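# Fetch yellow sponge from far shelves onto the desk

## Task

Go to the shelving at the far end of the aisle, pick up the small yellow sponge there and set it down on the desk. The robot must not topple or be left leaning, or the attempt fails. The sponge must rest on the desk by itself at the end; if the robot is still holding or propping it in place, the goal is not met.

## Robot and tools

Robot: a LinearBot, an omnidirectional wheeled base with a column about 1.75 m high. A carriage slides up and down the column over 1.0 m (lift_m) and carries two identical six-joint arms, left and right, each ending in a two-finger gripper. Arm bases sit roughly 0.57 m + lift_m above the floor, mounted 0.27 m forward and 0.33 m to each side of the column; carriage parts hang about 0.15 m beneath them. A hand reaches about 0.78 m from its shoulder but only about 0.38 m below its arm base. The hand is about 0.16 m long, 0.1 m wide, 0.14 m across when open. Parked arm: joints 1 to 6 = 0, 0.05, 0.05, 1.45, 0, 0; with both parked the robot is about 0.95 m wide by 0.7 m long. Cameras: carriage_camera (fixed on the carriage, facing forward, tilted about 20 degrees down), left_wrist_camera and right_wrist_camera (each looking out past its fingertips).

Frames: the base frame has its origin on the floor below the base centre, x forward, y to the left, z up. left_hand and right_hand report the point midway between that hand's finger pads in this frame, with quat_wxyz giving the hand orientation (hand z along the fingers, fingers open along hand y; a hand pointing straight up with joints 1, 5, 6 at 0 reads 1,0,0,0). The odometry frame is the base frame as it stood when the scene began. base_odometry counts wheel rotation only, so slip shows up as travel; heading is in radians, left positive, -3.142 to 3.142.

execute_actions: argument actions is a list holding one action or none (empty list = just report state and images). An action may contain base, joints or both; their motions begin together. base holds exactly one relative command, measured from where the base last reported itself: translate_m (metres, forward positive, -2 to 2), strafe_m (metres, left positive, -2 to 2) or rotate_rad (radians, counter-clockwise/left positive, -6.3 to 6.3). joints is a single dictionary for both arms, keyed by joint name, each value an absolute target: lift_m 0 to 1 m; for each side (left_ and right_): joint1_rad -2.617 to 3.054 (arm swing about vertical, 0 forward, positive left); joint2_rad 0 to 3.141 (shoulder: 0 upper arm back and level, 1.57 vertical, 3.14 forward and level); joint3_rad 0 to 3.141 (elbow, 0 folded, 3.14 straight); joint4_rad -1.57 to 1.57 (wrist pitch, positive lifts fingertips); joint5_rad -1.57 to 1.57 (wrist yaw, positive swings fingertips to the right, opposite to joint 1); joint6_rad -2.094 to 2.094 (roll about the finger axis, positive clockwise viewed from the forearm); gripper_m 0 to 0.093 m (pad gap). Tolerances for done: lift 0.004, joints 1-3 about 0.02/0.055/0.055, joint4 0.04, joints 5-6 0.02, gripper 0.004. One action lasts at most 15 s. Unknown keys or out-of-range numbers make the whole call rejected with no motion. Omitted joints or base may keep driving toward earlier targets without the status saying so. cameras picks which images come back (carriage_camera, left_wrist_camera, right_wrist_camera, or all; omitted/null = all, [] = none); the pictures line lists their order.

wait(seconds 0 to 10) sends nothing new and returns the same report. zoom_image(camera, region [x0,y0,x1,y1] pixels, top-left origin, at most 504x504) enlarges part of the newest full image from that camera. read_manual returns only URDF licence text. finished_scene(scene) closes the scene permanently after the last command is held and reports success; call it only once the sponge sits on the desk unsupported. Sending a reply with no tool call also ends things.

Result lines: base_status and joint_status per motion: done (for the base, wheels turned the full amount, slip possible; a 1-2 mm move may fall short yet read done), off_target (resting away from target, maybe still pushing; normal for a gripper holding something), contact_stop or time_out (target dropped, holds in place). joint command not followed, often with a cause line, means an arm's targets were blocked by a self-collision check (arm too near itself or the other arm); affected joints read not_followed and may be retried on later actions. To recover, move just the blocked arm clear first, then the other in a later action. on_its_own describes uncommanded behaviour; held at is the held target, not the actual position. motor_effort gives percent of maximum (bracket = peak), with sizeable fixed and random error; a lift effort that keeps falling while lowering means a hand or load is resting on something; drive_wheels at rest clearly above its free value means the base is pressing on something. Joint torques and per-arm motor temperatures are also listed. ARM HIT flags a hard self-collision.

Cautions: the base stops on contact, but late or not at all; arms and grippers have no contact stop and spring to their targets once freed. After a blocked drive, back off about 0.2 m (or turn back), repeat if still pressed, then retry. Do not drive the column into a table edge, especially reversing. Hand readings drift at long reach and a level hand sags 10 to 17 cm per kg. Gripper force is about 45 to 60 N per pad. Tipping is likeliest with the carriage high, arms extended, loads carried, pulling, or abrupt stops; only images reveal a lean. Never let the arms strike or press on each other. Outstretched arms heat quickly: 75 C warns, 90 C halts that arm for 10 s (limit_stop_at_motor_heat; resend targets), 100 C makes it go limp and drop. Loose objects may occasionally be nudged by outside disturbances. Avoid dropping, slamming or shoving things; shorter robot motion time is better.

Each tool is called after ">>>" by a JSON object that holds its "method" and its "body", one argument or row to a line.

## Session

>>> {"method": "execute_actions", "body": {
  "actions": []
}}

Scene clock: 0.00 s.
Joint torques (N m, as the arm reports them, + toward a larger angle): no reading
Motor temperatures (°C, as the motors report them): left_arm=[29 28 25 27 27 28] | right_arm=[27 28 27 28 26 26]
base_odometry: x=+0.000 y=+0.000 heading=+0.000 (m, m, rad; odometry frame)
base_status: not commanded
joint_positions: lift_m=+0.299 left_joint1_rad=-0.006 left_joint2_rad=+0.058 left_joint3_rad=+0.048 left_joint4_rad=+1.474 left_joint5_rad=-0.016 left_joint6_rad=+0.012 left_gripper_m=+0.094 right_joint1_rad=+0.004 right_joint2_rad=+0.059 right_joint3_rad=+0.061 right_joint4_rad=+1.434 right_joint5_rad=-0.026 right_joint6_rad=-0.038 right_gripper_m=+0.094
joint_status: not commanded
motor_effort: lift_m=+20 drive_wheels=+0 (%)
left_hand: x=+0.3108 y=+0.3276 z=+1.2922 quat_wxyz=(+0.999, -0.007, +0.053, +0.003) (m; base frame)
right_hand: x=+0.3169 y=-0.3204 z=+1.2946 quat_wxyz=(+0.998, -0.015, +0.067, -0.016) (m; base frame)
pictures: carriage_camera, left_wrist_camera, right_wrist_camera
Images, in order (width x height): carriage_camera 896x504, left_wrist_camera 896x504, right_wrist_camera 896x504.

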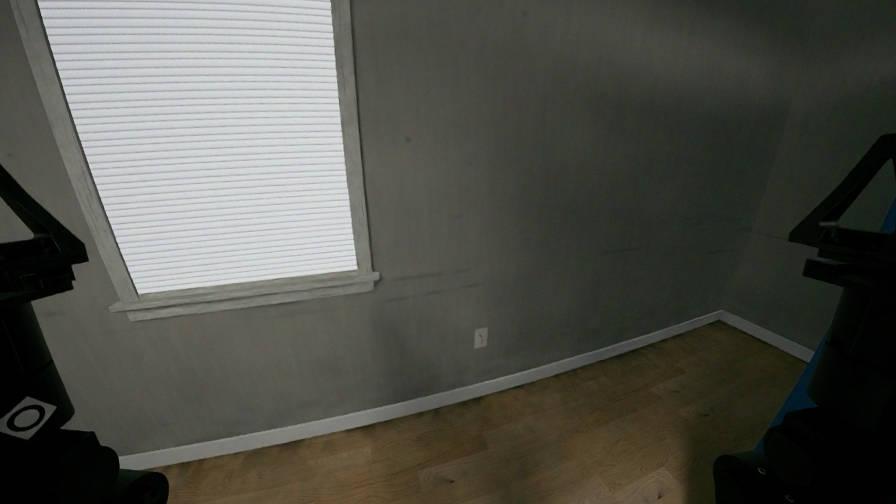

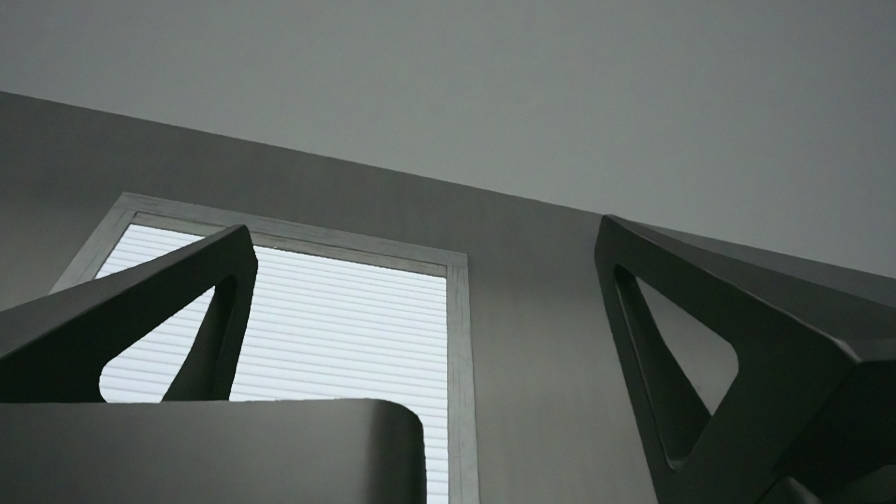

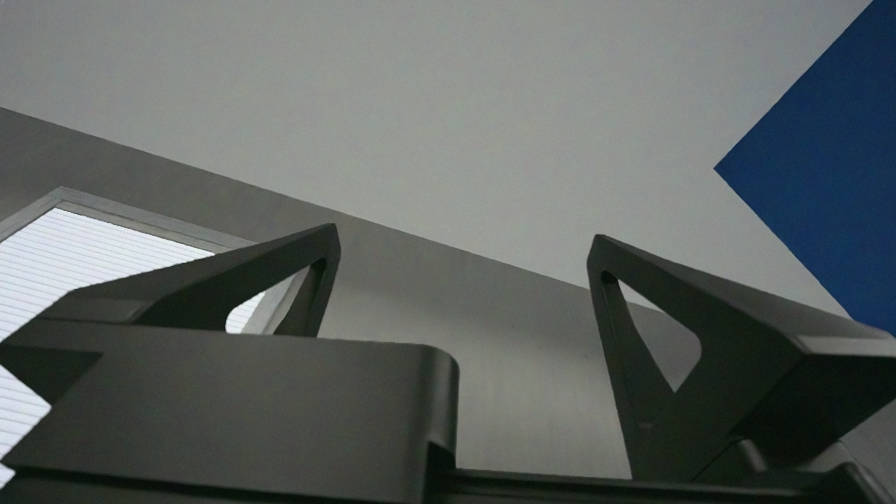

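>>> {"method": "execute_actions", "body": {
  "actions": [
    {"base": {"rotate_rad": -1.2}}
  ],
  "cameras": ["carriage_camera"]
}}

Scene clock: 3.33 s.
Joint torques (N m, as the arm reports them, + toward a larger angle): left_arm=[-0.03  3.51  8.45 -0.16  0.01  0.11] | right_arm=[-0.18  4.22  5.99 -0.1  -0.01 -0.05]
Motor temperatures (°C, as the motors report them): left_arm=[29 28 26 27 27 28] | right_arm=[27 29 27 28 26 26]
base_odometry: x=+0.000 y=+0.000 heading=-1.200 (m, m, rad; odometry frame)
base_status: done
joint_positions: lift_m=+0.299 left_joint1_rad=-0.006 left_joint2_rad=+0.058 left_joint3_rad=+0.048 left_joint4_rad=+1.474 left_joint5_rad=-0.016 left_joint6_rad=+0.012 left_gripper_m=+0.094 right_joint1_rad=+0.004 right_joint2_rad=+0.059 right_joint3_rad=+0.061 right_joint4_rad=+1.434 right_joint5_rad=-0.026 right_joint6_rad=-0.038 right_gripper_m=+0.094
joint_status: not commanded
motor_effort: lift_m=+20(20) drive_wheels=+4(10) (%)
left_hand: x=+0.3110 y=+0.3276 z=+1.2921 quat_wxyz=(+0.999, -0.007, +0.054, +0.003) (m; base frame)
right_hand: x=+0.3169 y=-0.3204 z=+1.2946 quat_wxyz=(+0.998, -0.015, +0.067, -0.016) (m; base frame)
pictures: carriage_camera
Images, in order (width x height): carriage_camera 896x504.

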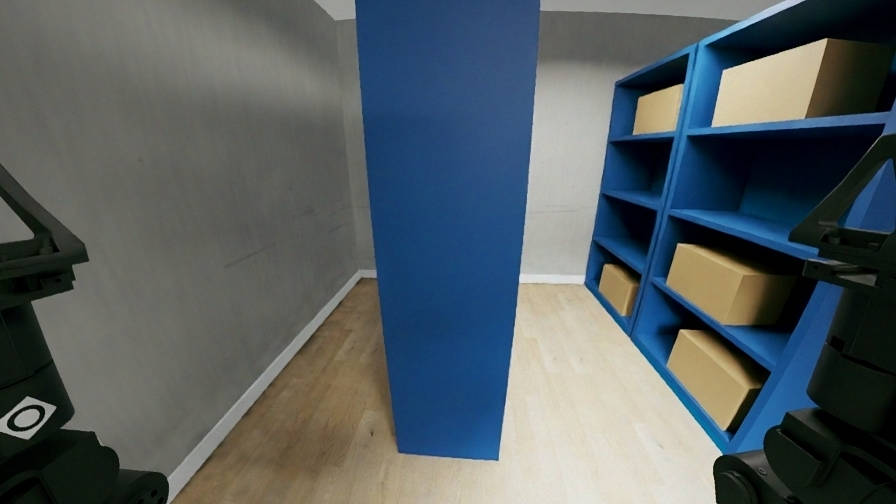

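>>> {"method": "execute_actions", "body": {
  "actions": [
    {"base": {"rotate_rad": -1.5}}
  ],
  "cameras": ["carriage_camera"]
}}

>>> {"method": "execute_actions", "body": {
  "actions": [
    {"base": {"rotate_rad": -1.7}}
  ],
  "cameras": ["carriage_camera"]
}}

Scene clock: 6.73 s.
Joint torques (N m, as the arm reports them, + toward a larger angle): left_arm=[ 0.06  3.54  8.34 -0.15  0.01  0.1 ] | right_arm=[-0.02  4.31  6.15 -0.06  0.03 -0.08]
Motor temperatures (°C, as the motors report them): left_arm=[29 28 26 27 27 28] | right_arm=[27 29 28 28 26 26]
base_odometry: x=+0.000 y=+0.000 heading=-2.699 (m, m, rad; odometry frame)
base_status: done
joint_positions: lift_m=+0.299 left_joint1_rad=-0.006 left_joint2_rad=+0.058 left_joint3_rad=+0.048 left_joint4_rad=+1.474 left_joint5_rad=-0.016 left_joint6_rad=+0.012 left_gripper_m=+0.094 right_joint1_rad=+0.004 right_joint2_rad=+0.059 right_joint3_rad=+0.061 right_joint4_rad=+1.434 right_joint5_rad=-0.026 right_joint6_rad=-0.038 right_gripper_m=+0.094
joint_status: not commanded
motor_effort: lift_m=+20(20) drive_wheels=+4(10) (%)
left_hand: x=+0.3110 y=+0.3276 z=+1.2921 quat_wxyz=(+0.999, -0.007, +0.054, +0.003) (m; base frame)
right_hand: x=+0.3170 y=-0.3204 z=+1.2945 quat_wxyz=(+0.998, -0.014, +0.067, -0.016) (m; base frame)
pictures: carriage_camera
Images, in order (width x height): carriage_camera 896x504.

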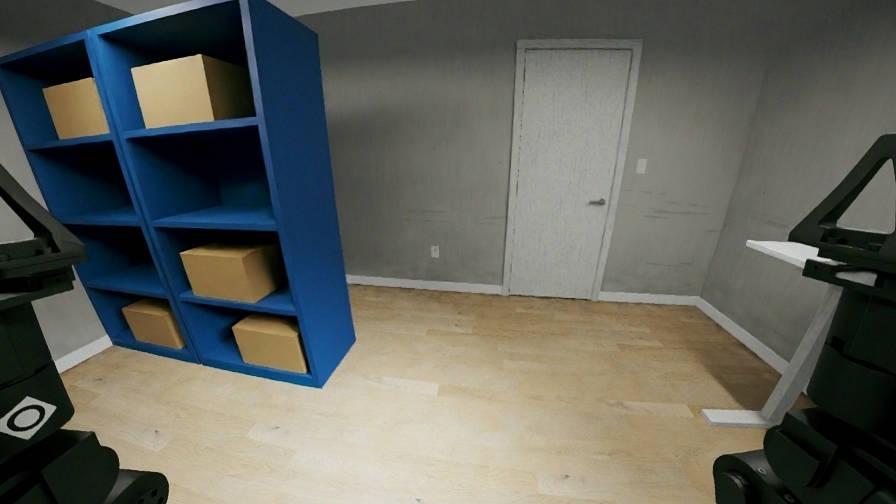

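Scene clock: 9.97 s.
Joint torques (N m, as the arm reports them, + toward a larger angle): left_arm=[-0.15  3.38  8.28 -0.12 -0.01  0.09] | right_arm=[-0.02  4.34  6.07 -0.08  0.01 -0.06]
Motor temperatures (°C, as the motors report them): left_arm=[29 28 27 27 27 28] | right_arm=[27 29 28 28 26 26]
base_odometry: x=+0.000 y=+0.000 heading=+1.884 (m, m, rad; odometry frame)
base_status: done
joint_positions: lift_m=+0.299 left_joint1_rad=-0.006 left_joint2_rad=+0.058 left_joint3_rad=+0.048 left_joint4_rad=+1.473 left_joint5_rad=-0.016 left_joint6_rad=+0.012 left_gripper_m=+0.094 right_joint1_rad=+0.004 right_joint2_rad=+0.059 right_joint3_rad=+0.061 right_joint4_rad=+1.433 right_joint5_rad=-0.026 right_joint6_rad=-0.038 right_gripper_m=+0.094
joint_status: not commanded
motor_effort: lift_m=+20(20) drive_wheels=+3(6) (%)
left_hand: x=+0.3112 y=+0.3276 z=+1.2921 quat_wxyz=(+0.999, -0.007, +0.054, +0.003) (m; base frame)
right_hand: x=+0.3171 y=-0.3204 z=+1.2945 quat_wxyz=(+0.998, -0.014, +0.067, -0.016) (m; base frame)
pictures: carriage_camera
Images, in order (width x height): carriage_camera 896x504.

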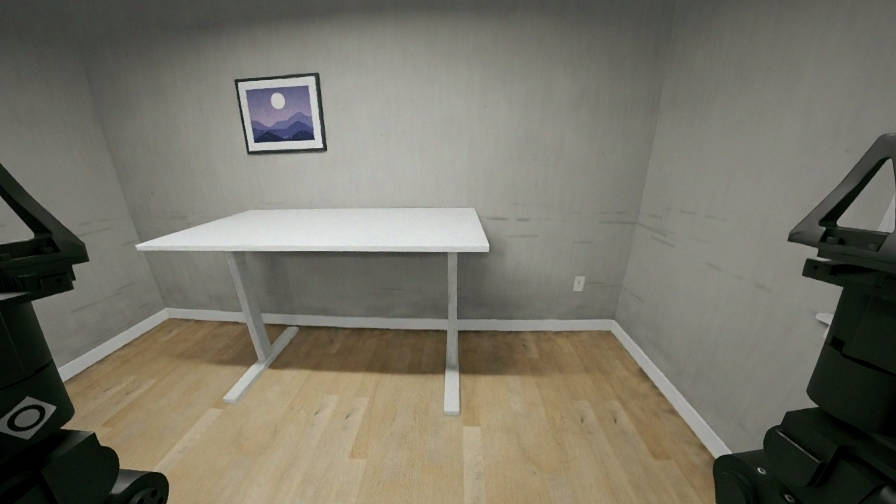

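>>> {"method": "execute_actions", "body": {
  "actions": [
    {"base": {"rotate_rad": -3.13}}
  ],
  "cameras": []
}}

>>> {"method": "execute_actions", "body": {
  "actions": [
    {"base": {"strafe_m": -0.85}}
  ],
  "cameras": ["carriage_camera"]
}}

Scene clock: 15.23 s.
Joint torques (N m, as the arm reports them, + toward a larger angle): left_arm=[ 0.    3.48  8.33 -0.13  0.02  0.11] | right_arm=[-0.05  4.24  6.21  0.01  0.   -0.07]
Motor temperatures (°C, as the motors report them): left_arm=[29 28 27 27 27 28] | right_arm=[27 29 29 28 26 26]
base_odometry: x=+0.000 y=+0.000 heading=-1.245 (m, m, rad; odometry frame)
base_status: done
joint_positions: lift_m=+0.299 left_joint1_rad=-0.006 left_joint2_rad=+0.058 left_joint3_rad=+0.048 left_joint4_rad=+1.471 left_joint5_rad=-0.016 left_joint6_rad=+0.012 left_gripper_m=+0.094 right_joint1_rad=+0.004 right_joint2_rad=+0.059 right_joint3_rad=+0.061 right_joint4_rad=+1.429 right_joint5_rad=-0.026 right_joint6_rad=-0.038 right_gripper_m=+0.094
joint_status: not commanded
motor_effort: lift_m=+20(20) drive_wheels=+4(10) (%)
left_hand: x=+0.3115 y=+0.3276 z=+1.2921 quat_wxyz=(+0.998, -0.007, +0.055, +0.003) (m; base frame)
right_hand: x=+0.3182 y=-0.3205 z=+1.2944 quat_wxyz=(+0.997, -0.014, +0.070, -0.016) (m; base frame)
pictures: none
No camera images: the call's "cameras" was empty. Leave "cameras" out to get every camera's image.

Scene clock: 19.30 s.
Joint torques (N m, as the arm reports them, + toward a larger angle): left_arm=[-0.03  3.36  8.31 -0.11  0.01  0.11] | right_arm=[ 0.07  4.3   6.12 -0.01 -0.01 -0.07]
Motor temperatures (°C, as the motors report them): left_arm=[29 29 28 27 27 28] | right_arm=[27 30 29 28 26 26]
base_odometry: x=-0.806 y=-0.271 heading=-1.246 (m, m, rad; odometry frame)
base_status: done
joint_positions: lift_m=+0.299 left_joint1_rad=-0.006 left_joint2_rad=+0.058 left_joint3_rad=+0.048 left_joint4_rad=+1.471 left_joint5_rad=-0.016 left_joint6_rad=+0.012 left_gripper_m=+0.094 right_joint1_rad=+0.004 right_joint2_rad=+0.059 right_joint3_rad=+0.061 right_joint4_rad=+1.429 right_joint5_rad=-0.026 right_joint6_rad=-0.038 right_gripper_m=+0.094
joint_status: not commanded
motor_effort: lift_m=+20(20) drive_wheels=-8(15) (%)
left_hand: x=+0.3115 y=+0.3276 z=+1.2921 quat_wxyz=(+0.998, -0.007, +0.055, +0.003) (m; base frame)
right_hand: x=+0.3182 y=-0.3205 z=+1.2944 quat_wxyz=(+0.997, -0.014, +0.070, -0.016) (m; base frame)
pictures: carriage_camera
Images, in order (width x height): carriage_camera 896x504.

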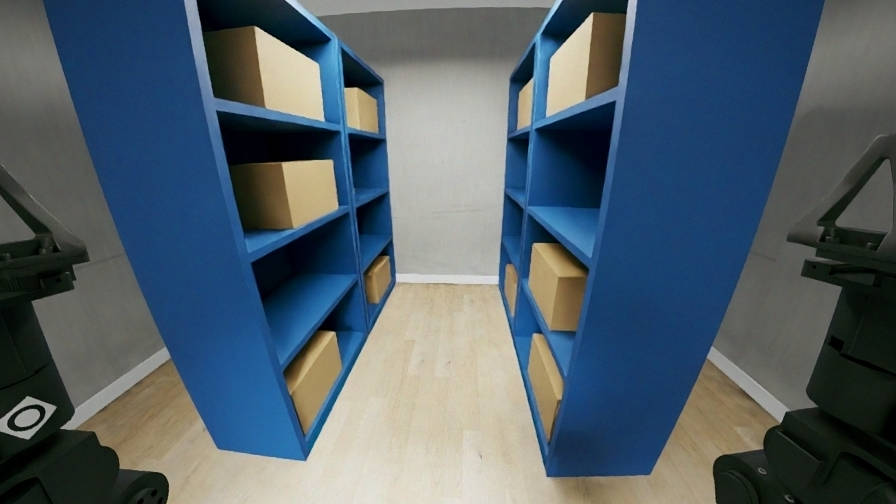

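>>> {"method": "zoom_image", "body": {
  "camera": "carriage_camera",
  "region": [320, 40, 560, 340]
}}

Region (320, 40, 560, 340) of carriage_camera's 896x504 image, scaled by 1.680, with more detail than that image has; it fills the left 403 columns of this view, and the rest is white.

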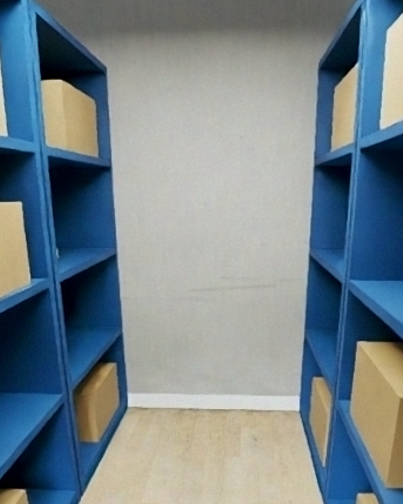

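>>> {"method": "execute_actions", "body": {
  "actions": [
    {"base": {"rotate_rad": 1.5}}
  ],
  "cameras": ["carriage_camera"]
}}

>>> {"method": "execute_actions", "body": {
  "actions": [
    {"base": {"strafe_m": -1.2}}
  ],
  "cameras": ["carriage_camera"]
}}

Scene clock: 24.03 s.
Joint torques (N m, as the arm reports them, + toward a larger angle): left_arm=[-0.1   3.42  8.26 -0.1   0.02  0.11] | right_arm=[-0.15  4.2   6.11 -0.08  0.02 -0.08]
Motor temperatures (°C, as the motors report them): left_arm=[29 29 28 27 27 28] | right_arm=[27 30 30 28 26 26]
base_odometry: x=-0.806 y=-0.271 heading=+0.253 (m, m, rad; odometry frame)
base_status: done
joint_positions: lift_m=+0.299 left_joint1_rad=-0.006 left_joint2_rad=+0.058 left_joint3_rad=+0.048 left_joint4_rad=+1.471 left_joint5_rad=-0.016 left_joint6_rad=+0.012 left_gripper_m=+0.094 right_joint1_rad=+0.004 right_joint2_rad=+0.059 right_joint3_rad=+0.061 right_joint4_rad=+1.431 right_joint5_rad=-0.026 right_joint6_rad=-0.038 right_gripper_m=+0.094
joint_status: not commanded
motor_effort: lift_m=+20(20) drive_wheels=+3(10) (%)
left_hand: x=+0.3117 y=+0.3276 z=+1.2921 quat_wxyz=(+0.998, -0.007, +0.055, +0.003) (m; base frame)
right_hand: x=+0.3178 y=-0.3205 z=+1.2944 quat_wxyz=(+0.997, -0.014, +0.069, -0.016) (m; base frame)
pictures: carriage_camera
Images, in order (width x height): carriage_camera 896x504.

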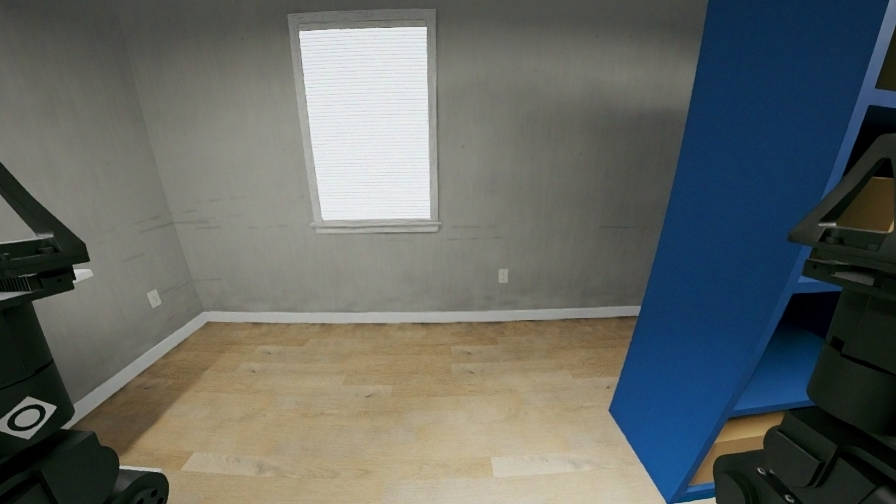

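Scene clock: 28.73 s.
Joint torques (N m, as the arm reports them, + toward a larger angle): left_arm=[-0.02  3.44  8.29 -0.12  0.    0.1 ] | right_arm=[-0.05  4.35  6.19 -0.05  0.03 -0.07]
Motor temperatures (°C, as the motors report them): left_arm=[29 29 29 27 27 28] | right_arm=[27 30 30 28 26 26]
base_odometry: x=-0.503 y=-1.432 heading=+0.255 (m, m, rad; odometry frame)
base_status: done
joint_positions: lift_m=+0.299 left_joint1_rad=-0.006 left_joint2_rad=+0.058 left_joint3_rad=+0.048 left_joint4_rad=+1.471 left_joint5_rad=-0.016 left_joint6_rad=+0.012 left_gripper_m=+0.094 right_joint1_rad=+0.004 right_joint2_rad=+0.059 right_joint3_rad=+0.061 right_joint4_rad=+1.431 right_joint5_rad=-0.026 right_joint6_rad=-0.038 right_gripper_m=+0.094
joint_status: not commanded
motor_effort: lift_m=+20(20) drive_wheels=-10(16) (%)
left_hand: x=+0.3117 y=+0.3276 z=+1.2921 quat_wxyz=(+0.998, -0.007, +0.055, +0.003) (m; base frame)
right_hand: x=+0.3177 y=-0.3205 z=+1.2945 quat_wxyz=(+0.997, -0.014, +0.068, -0.016) (m; base frame)
pictures: carriage_camera
Images, in order (width x height): carriage_camera 896x504.

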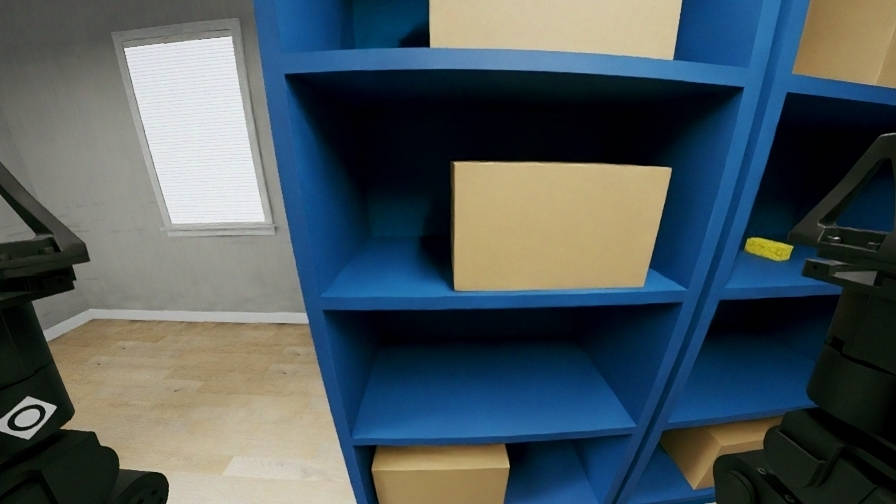

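>>> {"method": "execute_actions", "body": {
  "actions": [
    {"base": {"strafe_m": -0.6}}
  ],
  "cameras": ["carriage_camera"]
}}

Scene clock: 32.57 s.
Joint torques (N m, as the arm reports them, + toward a larger angle): left_arm=[ 0.08  3.4   8.31 -0.13  0.    0.1 ] | right_arm=[ 0.06  4.39  6.12 -0.05 -0.03 -0.03]
Motor temperatures (°C, as the motors report them): left_arm=[29 29 29 27 27 28] | right_arm=[27 30 30 28 26 26]
base_odometry: x=-0.351 y=-2.012 heading=+0.256 (m, m, rad; odometry frame)
base_status: done
joint_positions: lift_m=+0.299 left_joint1_rad=-0.006 left_joint2_rad=+0.058 left_joint3_rad=+0.048 left_joint4_rad=+1.472 left_joint5_rad=-0.016 left_joint6_rad=+0.012 left_gripper_m=+0.094 right_joint1_rad=+0.004 right_joint2_rad=+0.059 right_joint3_rad=+0.061 right_joint4_rad=+1.431 right_joint5_rad=-0.026 right_joint6_rad=-0.038 right_gripper_m=+0.094
joint_status: not commanded
motor_effort: lift_m=+20(20) drive_wheels=-8(12) (%)
left_hand: x=+0.3114 y=+0.3276 z=+1.2921 quat_wxyz=(+0.998, -0.007, +0.055, +0.003) (m; base frame)
right_hand: x=+0.3177 y=-0.3204 z=+1.2945 quat_wxyz=(+0.997, -0.014, +0.068, -0.016) (m; base frame)
pictures: carriage_camera
Images, in order (width x height): carriage_camera 896x504.

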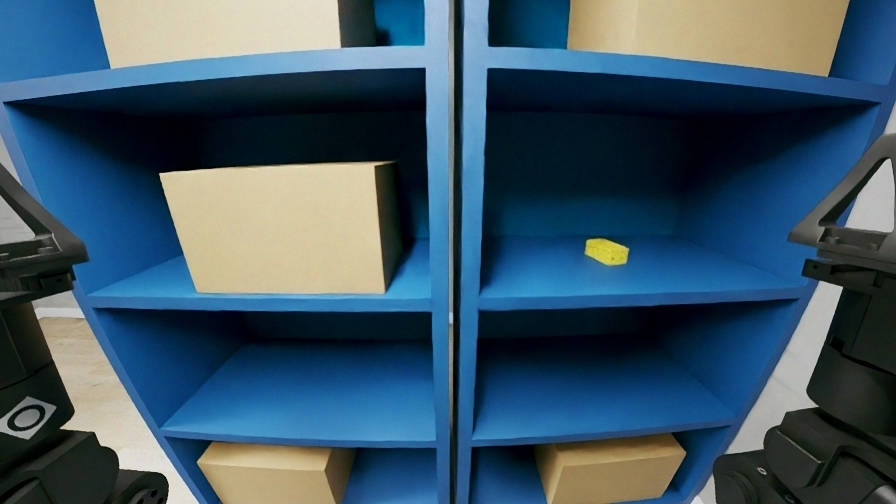

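>>> {"method": "execute_actions", "body": {
  "actions": [
    {"base": {"strafe_m": -0.17}, "joints": {"right_joint2_rad": 0.978, "right_joint3_rad": 0.627, "right_joint4_rad": -0.05}}
  ],
  "cameras": ["carriage_camera", "right_wrist_camera"]
}}

Scene clock: 39.07 s.
Joint torques (N m, as the arm reports them, + toward a larger angle): left_arm=[-0.07  3.41  8.42 -0.13  0.01  0.1 ] | right_arm=[-0.06 -2.49  9.32  2.54 -0.04 -0.08]
Motor temperatures (°C, as the motors report them): left_arm=[29 29 29 27 27 28] | right_arm=[27 30 31 29 26 26]
base_odometry: x=-0.308 y=-2.177 heading=+0.257 (m, m, rad; odometry frame)
base_status: done
joint_positions: lift_m=+0.299 left_joint1_rad=-0.006 left_joint2_rad=+0.058 left_joint3_rad=+0.048 left_joint4_rad=+1.472 left_joint5_rad=-0.016 left_joint6_rad=+0.012 left_gripper_m=+0.094 right_joint1_rad=+0.004 right_joint2_rad=+0.969 right_joint3_rad=+0.620 right_joint4_rad=-0.041 right_joint5_rad=-0.026 right_joint6_rad=-0.038 right_gripper_m=+0.094
joint_status: all done
motor_effort: lift_m=+20(20) drive_wheels=-8(14) (%)
left_hand: x=+0.3112 y=+0.3276 z=+1.2921 quat_wxyz=(+0.999, -0.007, +0.054, +0.003) (m; base frame)
right_hand: x=+0.6314 y=-0.3191 z=+1.0718 quat_wxyz=(+0.557, -0.025, +0.830, +0.001) (m; base frame)
pictures: carriage_camera, right_wrist_camera
camera_calibration (this result's frames):
right_wrist_camera: T_world_to_cam=[[0.0960866, -0.994991, 0.0275564, -0.40594], [-0.858921, -0.0968731, -0.502861, 1.05008], [0.503012, 0.0246494, -0.863928, 0.734032], [0, 0, 0, 1]] pos_world=[0.571715, -0.320276, 1.17338]
Images, in order (width x height): carriage_camera 896x504, right_wrist_camera 896x504.

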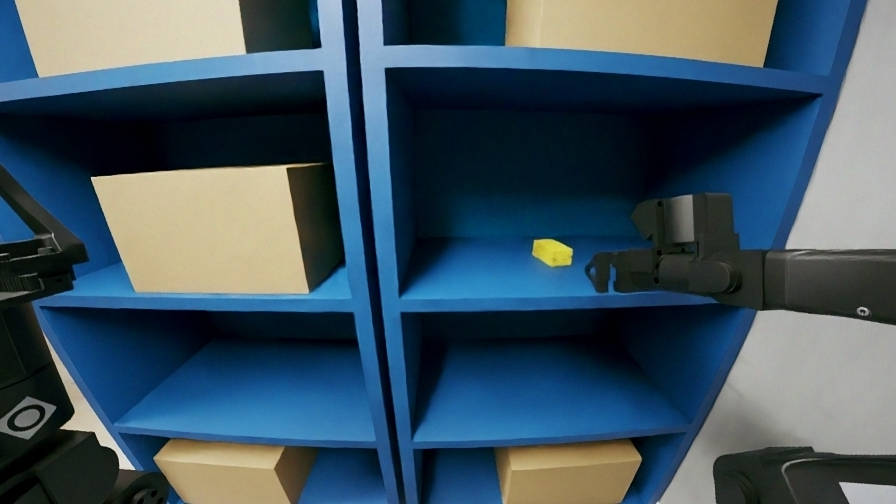

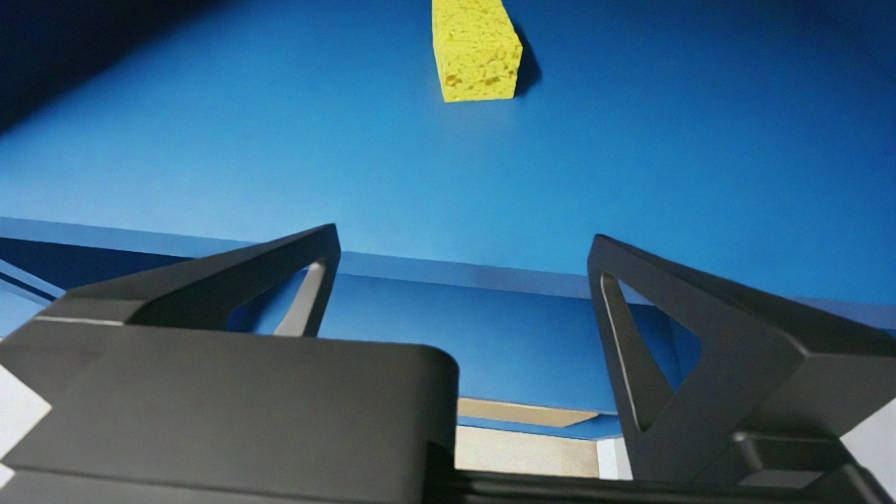

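>>> {"method": "execute_actions", "body": {
  "actions": [
    {"joints": {"right_joint2_rad": 1.682, "right_joint3_rad": 0.847, "right_joint4_rad": 0.435}}
  ],
  "cameras": ["carriage_camera", "right_wrist_camera"]
}}

Scene clock: 42.57 s.
Joint torques (N m, as the arm reports them, + toward a larger angle): left_arm=[-0.02  3.41  8.36 -0.14  0.    0.08] | right_arm=[-0.1  -8.85  6.92  2.66 -0.01 -0.08]
Motor temperatures (°C, as the motors report them): left_arm=[29 29 30 27 27 28] | right_arm=[27 30 32 31 26 26]
base_odometry: x=-0.308 y=-2.177 heading=+0.257 (m, m, rad; odometry frame)
base_status: not commanded
joint_positions: lift_m=+0.299 left_joint1_rad=-0.006 left_joint2_rad=+0.058 left_joint3_rad=+0.048 left_joint4_rad=+1.472 left_joint5_rad=-0.016 left_joint6_rad=+0.012 left_gripper_m=+0.094 right_joint1_rad=+0.004 right_joint2_rad=+1.670 right_joint3_rad=+0.859 right_joint4_rad=+0.433 right_joint5_rad=-0.026 right_joint6_rad=-0.038 right_gripper_m=+0.094
joint_status: all done
motor_effort: lift_m=+20(20) drive_wheels=-8(8) (%)
left_hand: x=+0.3112 y=+0.3276 z=+1.2921 quat_wxyz=(+0.999, -0.007, +0.054, +0.003) (m; base frame)
right_hand: x=+0.7697 y=-0.3184 z=+1.0107 quat_wxyz=(+0.562, -0.025, +0.827, +0.001) (m; base frame)
pictures: carriage_camera, right_wrist_camera
camera_calibration (this result's frames):
right_wrist_camera: T_world_to_cam=[[0.0957543, -0.994993, 0.0286391, -0.417775], [-0.852915, -0.0968467, -0.512988, 1.14377], [0.513193, 0.0246941, -0.857918, 0.597756], [0, 0, 0, 1]] pos_world=[0.70878, -0.319674, 1.11153]
Images, in order (width x height): carriage_camera 896x504, right_wrist_camera 896x504.

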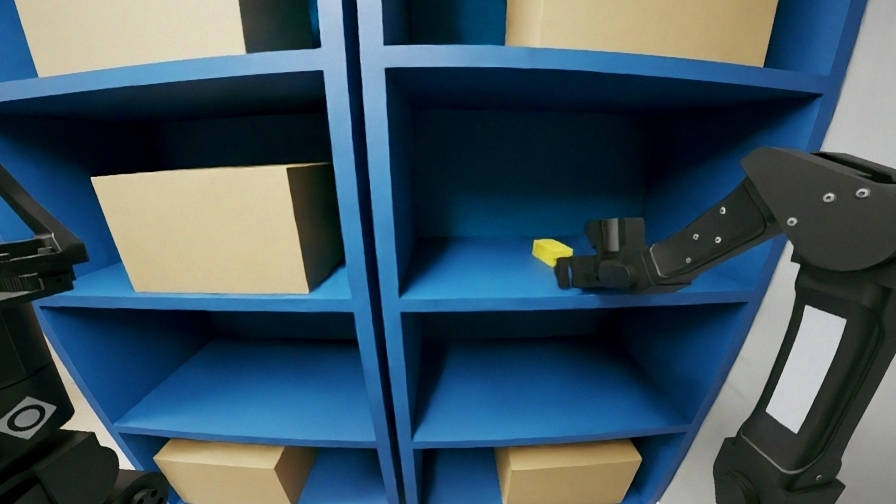

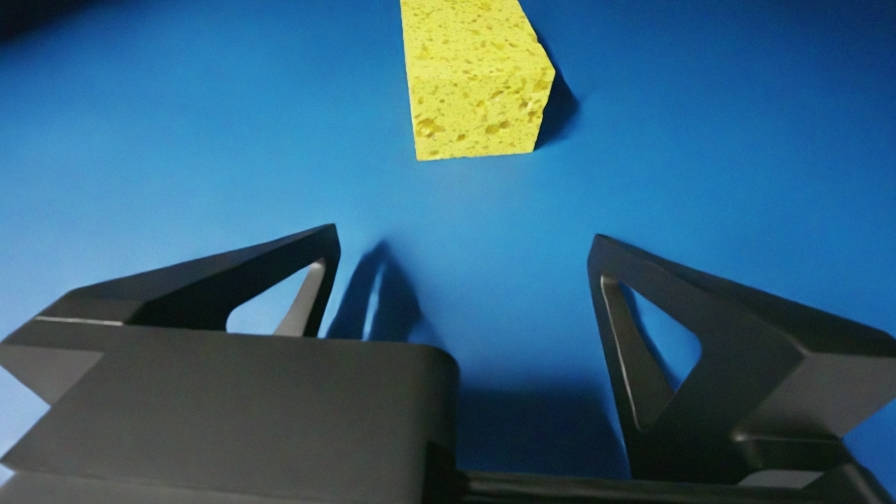

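>>> {"method": "execute_actions", "body": {
  "actions": [
    {"base": {"translate_m": 0.13}, "joints": {"lift_m": 0.287}}
  ],
  "cameras": ["carriage_camera", "right_wrist_camera"]
}}

Scene clock: 45.03 s.
Joint torques (N m, as the arm reports them, + toward a larger angle): left_arm=[-0.07  3.42  8.44 -0.14  0.    0.09] | right_arm=[-0.1  -8.78  6.72  2.55  0.05 -0.14]
Motor temperatures (°C, as the motors report them): left_arm=[29 29 30 27 27 28] | right_arm=[27 31 32 32 26 26]
base_odometry: x=-0.182 y=-2.144 heading=+0.256 (m, m, rad; odometry frame)
base_status: done
joint_positions: lift_m=+0.287 left_joint1_rad=-0.006 left_joint2_rad=+0.058 left_joint3_rad=+0.048 left_joint4_rad=+1.475 left_joint5_rad=-0.016 left_joint6_rad=+0.012 left_gripper_m=+0.094 right_joint1_rad=+0.005 right_joint2_rad=+1.671 right_joint3_rad=+0.859 right_joint4_rad=+0.447 right_joint5_rad=-0.029 right_joint6_rad=-0.033 right_gripper_m=+0.094
joint_status: all done
motor_effort: lift_m=+17(19) drive_wheels=-6(8) (%)
left_hand: x=+0.3106 y=+0.3276 z=+1.2810 quat_wxyz=(+0.999, -0.007, +0.053, +0.003) (m; base frame)
right_hand: x=+0.7707 y=-0.3177 z=+1.0021 quat_wxyz=(+0.567, -0.024, +0.823, +0.004) (m; base frame)
pictures: carriage_camera, right_wrist_camera
camera_calibration (this result's frames):
carriage_camera: T_world_to_cam=[[-0.0336282, -0.999434, -0.000965983, 0.0092769], [-0.348671, 0.0126376, -0.93716, 1.24748], [0.936642, -0.0311782, -0.348899, 0.272772], [0, 0, 0, 1]] pos_world=[0.179782, 0.00201104, 1.26426]
right_wrist_camera: T_world_to_cam=[[0.097066, -0.994998, 0.0235896, -0.412805], [-0.84632, -0.0949882, -0.524136, 1.14701], [0.523756, 0.0309114, -0.851308, 0.577034], [0, 0, 0, 1]] pos_world=[0.708582, -0.319625, 1.10216]
Images, in order (width x height): carriage_camera 896x504, right_wrist_camera 896x504.

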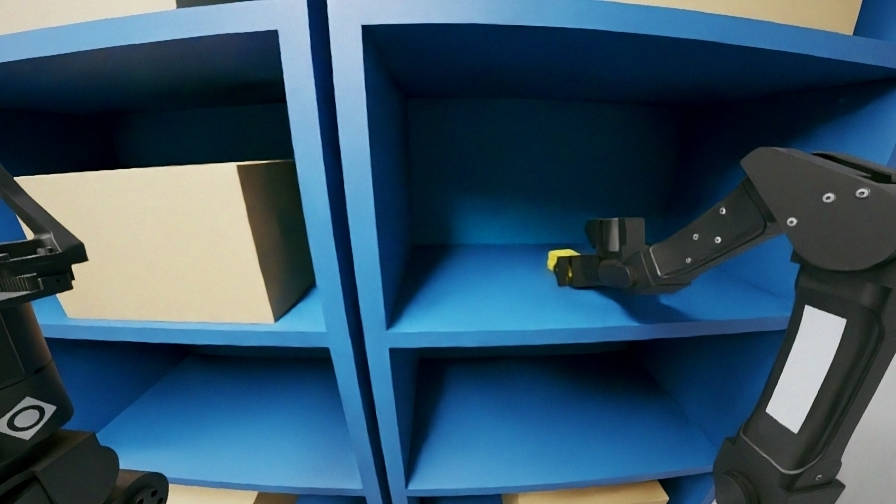

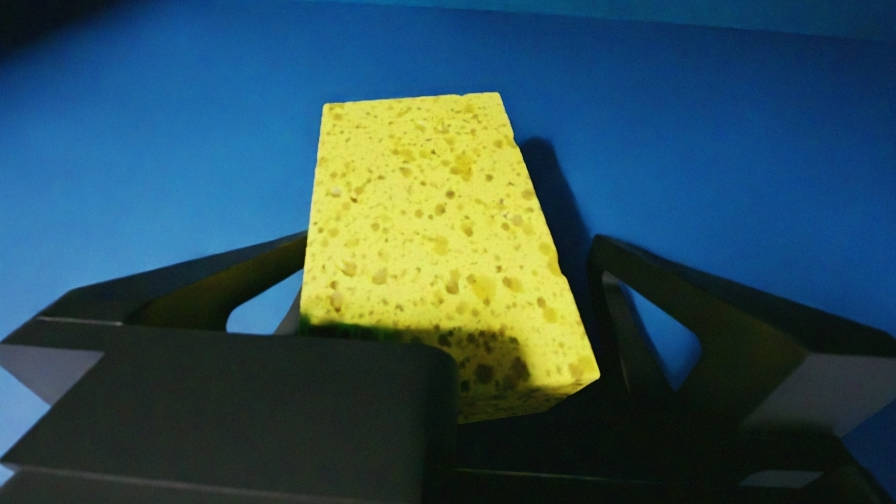

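The sponge is between the fingers. Close the gripper.

>>> {"method": "execute_actions", "body": {
  "actions": [
    {"joints": {"right_gripper_m": 0.03}}
  ],
  "cameras": ["right_wrist_camera"]
}}

>>> {"method": "execute_actions", "body": {
  "actions": [
    {"joints": {"lift_m": 0.34}}
  ],
  "cameras": ["carriage_camera", "right_wrist_camera"]
}}

Scene clock: 46.13 s.
Joint torques (N m, as the arm reports them, + toward a larger angle): left_arm=[ 0.05  3.48  8.4  -0.18 -0.02  0.09] | right_arm=[-0.01 -8.93  6.78  2.53 -0.01 -0.11]
Motor temperatures (°C, as the motors report them): left_arm=[29 29 30 27 27 28] | right_arm=[27 31 32 32 26 26]
base_odometry: x=-0.182 y=-2.144 heading=+0.256 (m, m, rad; odometry frame)
base_status: not commanded
joint_positions: lift_m=+0.287 left_joint1_rad=-0.006 left_joint2_rad=+0.058 left_joint3_rad=+0.048 left_joint4_rad=+1.475 left_joint5_rad=-0.016 left_joint6_rad=+0.012 left_gripper_m=+0.094 right_joint1_rad=+0.005 right_joint2_rad=+1.671 right_joint3_rad=+0.859 right_joint4_rad=+0.447 right_joint5_rad=-0.029 right_joint6_rad=-0.033 right_gripper_m=+0.059
joint_status: right_gripper_m off_target (ended at +0.059, target +0.030)
motor_effort: lift_m=+17(17) drive_wheels=-6(6) (%)
left_hand: x=+0.3106 y=+0.3276 z=+1.2810 quat_wxyz=(+0.999, -0.007, +0.053, +0.003) (m; base frame)
right_hand: x=+0.7707 y=-0.3177 z=+1.0021 quat_wxyz=(+0.567, -0.024, +0.823, +0.004) (m; base frame)
pictures: right_wrist_camera
camera_calibration (this result's frames):
right_wrist_camera: T_world_to_cam=[[0.097066, -0.994998, 0.0235896, -0.412805], [-0.84632, -0.0949882, -0.524136, 1.14701], [0.523756, 0.0309114, -0.851308, 0.577034], [0, 0, 0, 1]] pos_world=[0.708582, -0.319625, 1.10216]
Images, in order (width x height): right_wrist_camera 896x504.

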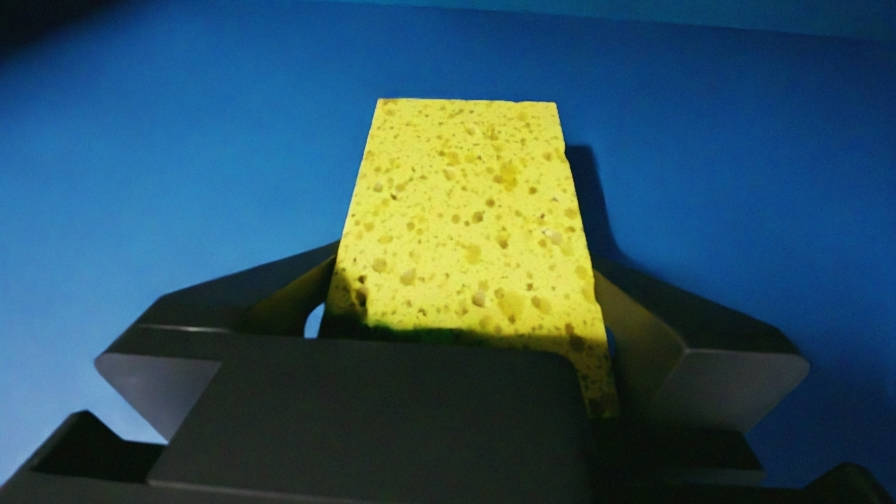

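Scene clock: 46.87 s.
Joint torques (N m, as the arm reports them, + toward a larger angle): left_arm=[-0.06  3.5   8.35 -0.15  0.    0.09] | right_arm=[-0.16 -8.91  6.92  2.55 -0.02 -0.13]
Motor temperatures (°C, as the motors report them): left_arm=[29 29 30 27 27 28] | right_arm=[27 31 32 32 26 26]
base_odometry: x=-0.182 y=-2.144 heading=+0.256 (m, m, rad; odometry frame)
base_status: not commanded
joint_positions: lift_m=+0.340 left_joint1_rad=-0.006 left_joint2_rad=+0.058 left_joint3_rad=+0.048 left_joint4_rad=+1.474 left_joint5_rad=-0.016 left_joint6_rad=+0.012 left_gripper_m=+0.094 right_joint1_rad=+0.005 right_joint2_rad=+1.671 right_joint3_rad=+0.859 right_joint4_rad=+0.447 right_joint5_rad=-0.029 right_joint6_rad=-0.033 right_gripper_m=+0.059
joint_status: all done
motor_effort: lift_m=+21(25) drive_wheels=+2(6) (%)
left_hand: x=+0.3108 y=+0.3276 z=+1.3334 quat_wxyz=(+0.999, -0.007, +0.053, +0.003) (m; base frame)
right_hand: x=+0.7707 y=-0.3177 z=+1.0547 quat_wxyz=(+0.567, -0.024, +0.823, +0.004) (m; base frame)
pictures: carriage_camera, right_wrist_camera
camera_calibration (this result's frames):
carriage_camera: T_world_to_cam=[[-0.0336282, -0.999434, -0.000965983, 0.0093276], [-0.348671, 0.0126376, -0.93716, 1.29666], [0.936642, -0.0311782, -0.348899, 0.291084], [0, 0, 0, 1]] pos_world=[0.179782, 0.00201104, 1.31675]
right_wrist_camera: T_world_to_cam=[[0.0967023, -0.99503, 0.0237602, -0.414023], [-0.846154, -0.094757, -0.524447, 1.17486], [0.524092, 0.0306104, -0.851111, 0.621211], [0, 0, 0, 1]] pos_world=[0.708579, -0.319654, 1.15471]
Images, in order (width x height): carriage_camera 896x504, right_wrist_camera 896x504.

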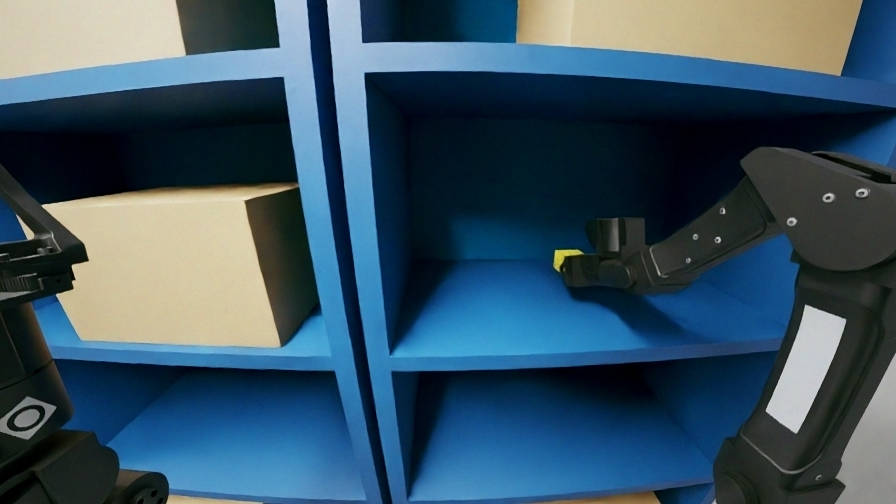

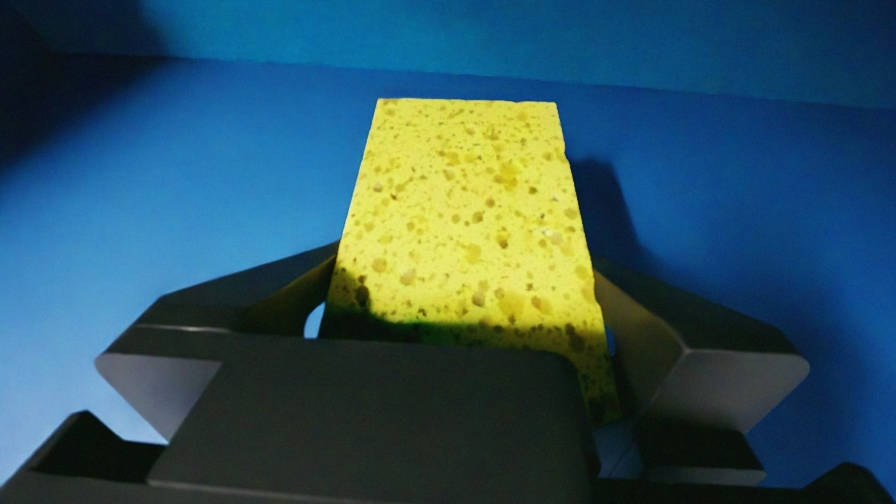

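>>> {"method": "execute_actions", "body": {
  "actions": [
    {"base": {"translate_m": -0.13}, "joints": {"right_joint2_rad": 0.5, "right_joint3_rad": 0.3, "right_joint4_rad": -0.1}}
  ],
  "cameras": ["carriage_camera"]
}}

>>> {"method": "execute_actions", "body": {
  "actions": [
    {"base": {"strafe_m": 2.0}}
  ],
  "cameras": ["carriage_camera"]
}}

Scene clock: 49.57 s.
Joint torques (N m, as the arm reports them, + toward a larger angle): left_arm=[-0.09  3.45  8.34 -0.14  0.02  0.11] | right_arm=[-0.25 -0.9   8.14  2.55 -0.01 -0.08]
Motor temperatures (°C, as the motors report them): left_arm=[29 29 30 27 27 28] | right_arm=[27 31 32 33 26 26]
base_odometry: x=-0.307 y=-2.177 heading=+0.256 (m, m, rad; odometry frame)
base_status: done
joint_positions: lift_m=+0.340 left_joint1_rad=-0.006 left_joint2_rad=+0.058 left_joint3_rad=+0.048 left_joint4_rad=+1.474 left_joint5_rad=-0.016 left_joint6_rad=+0.012 left_gripper_m=+0.094 right_joint1_rad=+0.005 right_joint2_rad=+0.514 right_joint3_rad=+0.307 right_joint4_rad=-0.087 right_joint5_rad=-0.029 right_joint6_rad=-0.033 right_gripper_m=+0.059
joint_status: all done
motor_effort: lift_m=+21(21) drive_wheels=-5(12) (%)
left_hand: x=+0.3110 y=+0.3276 z=+1.3334 quat_wxyz=(+0.999, -0.007, +0.054, +0.003) (m; base frame)
right_hand: x=+0.5601 y=-0.3188 z=+1.0833 quat_wxyz=(+0.596, -0.024, +0.802, +0.003) (m; base frame)
pictures: carriage_camera
camera_calibration (this result's frames):
carriage_camera: T_world_to_cam=[[-0.0336282, -0.999434, -0.000965983, 0.0093276], [-0.348671, 0.0126376, -0.93716, 1.29666], [0.936642, -0.0311782, -0.348899, 0.291084], [0, 0, 0, 1]] pos_world=[0.179782, 0.00201104, 1.31675]
Images, in order (width x height): carriage_camera 896x504.

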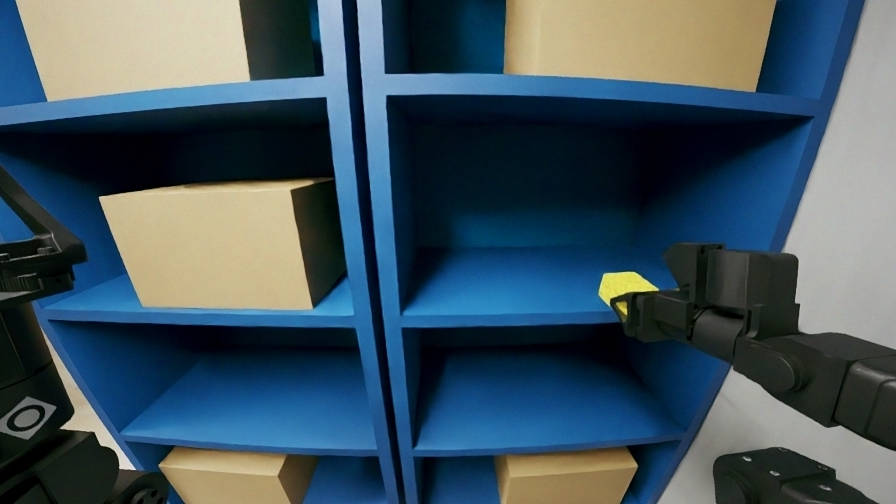

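Scene clock: 55.87 s.
Joint torques (N m, as the arm reports them, + toward a larger angle): left_arm=[-0.15  3.41  8.48 -0.15 -0.02  0.08] | right_arm=[ 0.05 -1.34  8.04  2.58  0.   -0.14]
Motor temperatures (°C, as the motors report them): left_arm=[29 29 30 27 27 28] | right_arm=[27 31 33 34 26 26]
base_odometry: x=-0.814 y=-0.242 heading=+0.256 (m, m, rad; odometry frame)
base_status: done
joint_positions: lift_m=+0.340 left_joint1_rad=-0.006 left_joint2_rad=+0.058 left_joint3_rad=+0.048 left_joint4_rad=+1.473 left_joint5_rad=-0.016 left_joint6_rad=+0.012 left_gripper_m=+0.094 right_joint1_rad=+0.005 right_joint2_rad=+0.514 right_joint3_rad=+0.307 right_joint4_rad=-0.091 right_joint5_rad=-0.028 right_joint6_rad=-0.033 right_gripper_m=+0.059
joint_status: not commanded
motor_effort: lift_m=+21(21) drive_wheels=-2(9) (%)
left_hand: x=+0.3112 y=+0.3276 z=+1.3334 quat_wxyz=(+0.999, -0.007, +0.054, +0.003) (m; base frame)
right_hand: x=+0.5598 y=-0.3189 z=+1.0822 quat_wxyz=(+0.594, -0.024, +0.804, +0.003) (m; base frame)
pictures: carriage_camera
camera_calibration (this result's frames):
carriage_camera: T_world_to_cam=[[-0.0336282, -0.999434, -0.000965983, 0.0093276], [-0.348671, 0.0126376, -0.93716, 1.29666], [0.936642, -0.0311782, -0.348899, 0.291084], [0, 0, 0, 1]] pos_world=[0.179782, 0.00201104, 1.31675]
Images, in order (width x height): carriage_camera 896x504.

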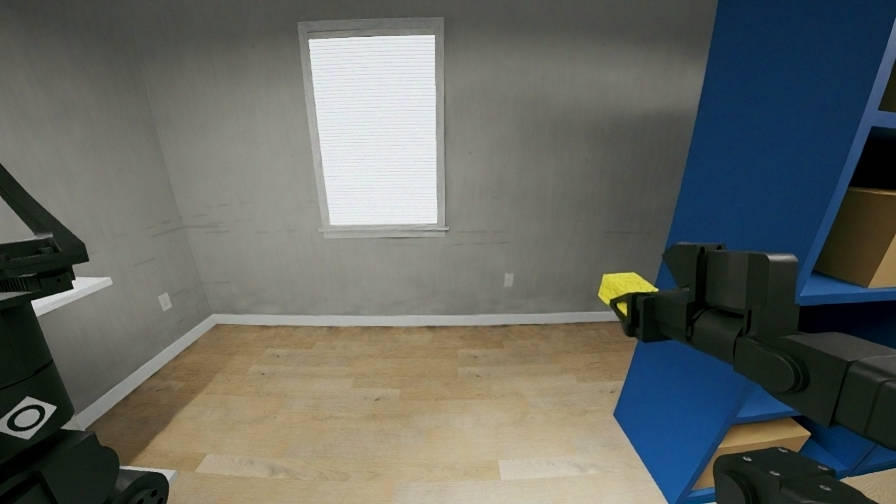

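>>> {"method": "execute_actions", "body": {
  "actions": [
    {"base": {"rotate_rad": 1.6}}
  ],
  "cameras": ["carriage_camera"]
}}

Scene clock: 59.27 s.
Joint torques (N m, as the arm reports them, + toward a larger angle): left_arm=[-0.07  3.32  8.34 -0.14  0.    0.08] | right_arm=[ 0.04 -1.32  8.11  2.62  0.03 -0.1 ]
Motor temperatures (°C, as the motors report them): left_arm=[29 30 31 27 27 28] | right_arm=[27 30 34 35 26 26]
base_odometry: x=-0.814 y=-0.242 heading=+1.856 (m, m, rad; odometry frame)
base_status: done
joint_positions: lift_m=+0.340 left_joint1_rad=-0.006 left_joint2_rad=+0.058 left_joint3_rad=+0.048 left_joint4_rad=+1.473 left_joint5_rad=-0.016 left_joint6_rad=+0.012 left_gripper_m=+0.094 right_joint1_rad=+0.005 right_joint2_rad=+0.514 right_joint3_rad=+0.307 right_joint4_rad=-0.091 right_joint5_rad=-0.027 right_joint6_rad=-0.033 right_gripper_m=+0.059
joint_status: not commanded
motor_effort: lift_m=+21(21) drive_wheels=+3(9) (%)
left_hand: x=+0.3112 y=+0.3276 z=+1.3334 quat_wxyz=(+0.999, -0.007, +0.054, +0.003) (m; base frame)
right_hand: x=+0.5598 y=-0.3190 z=+1.0822 quat_wxyz=(+0.594, -0.023, +0.804, +0.003) (m; base frame)
pictures: carriage_camera
camera_calibration (this result's frames):
carriage_camera: T_world_to_cam=[[-0.0336282, -0.999434, -0.000965983, 0.0093276], [-0.348671, 0.0126376, -0.93716, 1.29666], [0.936642, -0.0311782, -0.348899, 0.291084], [0, 0, 0, 1]] pos_world=[0.179782, 0.00201104, 1.31675]
Images, in order (width x height): carriage_camera 896x504.

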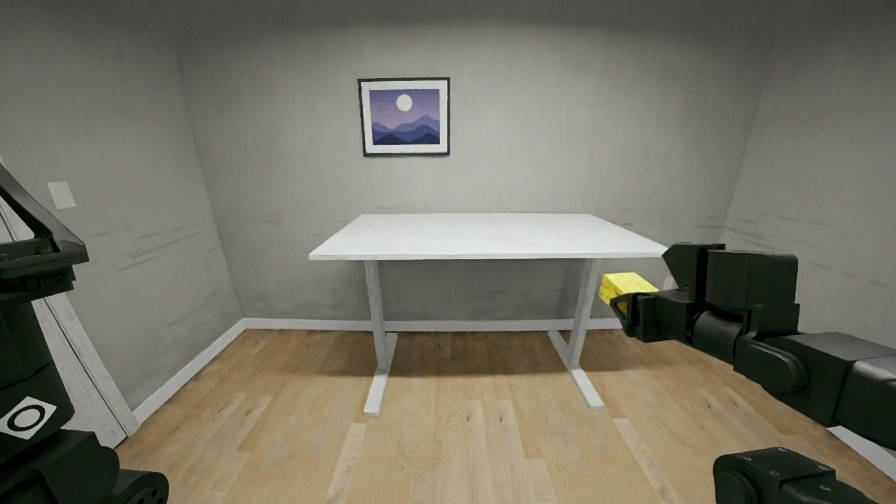

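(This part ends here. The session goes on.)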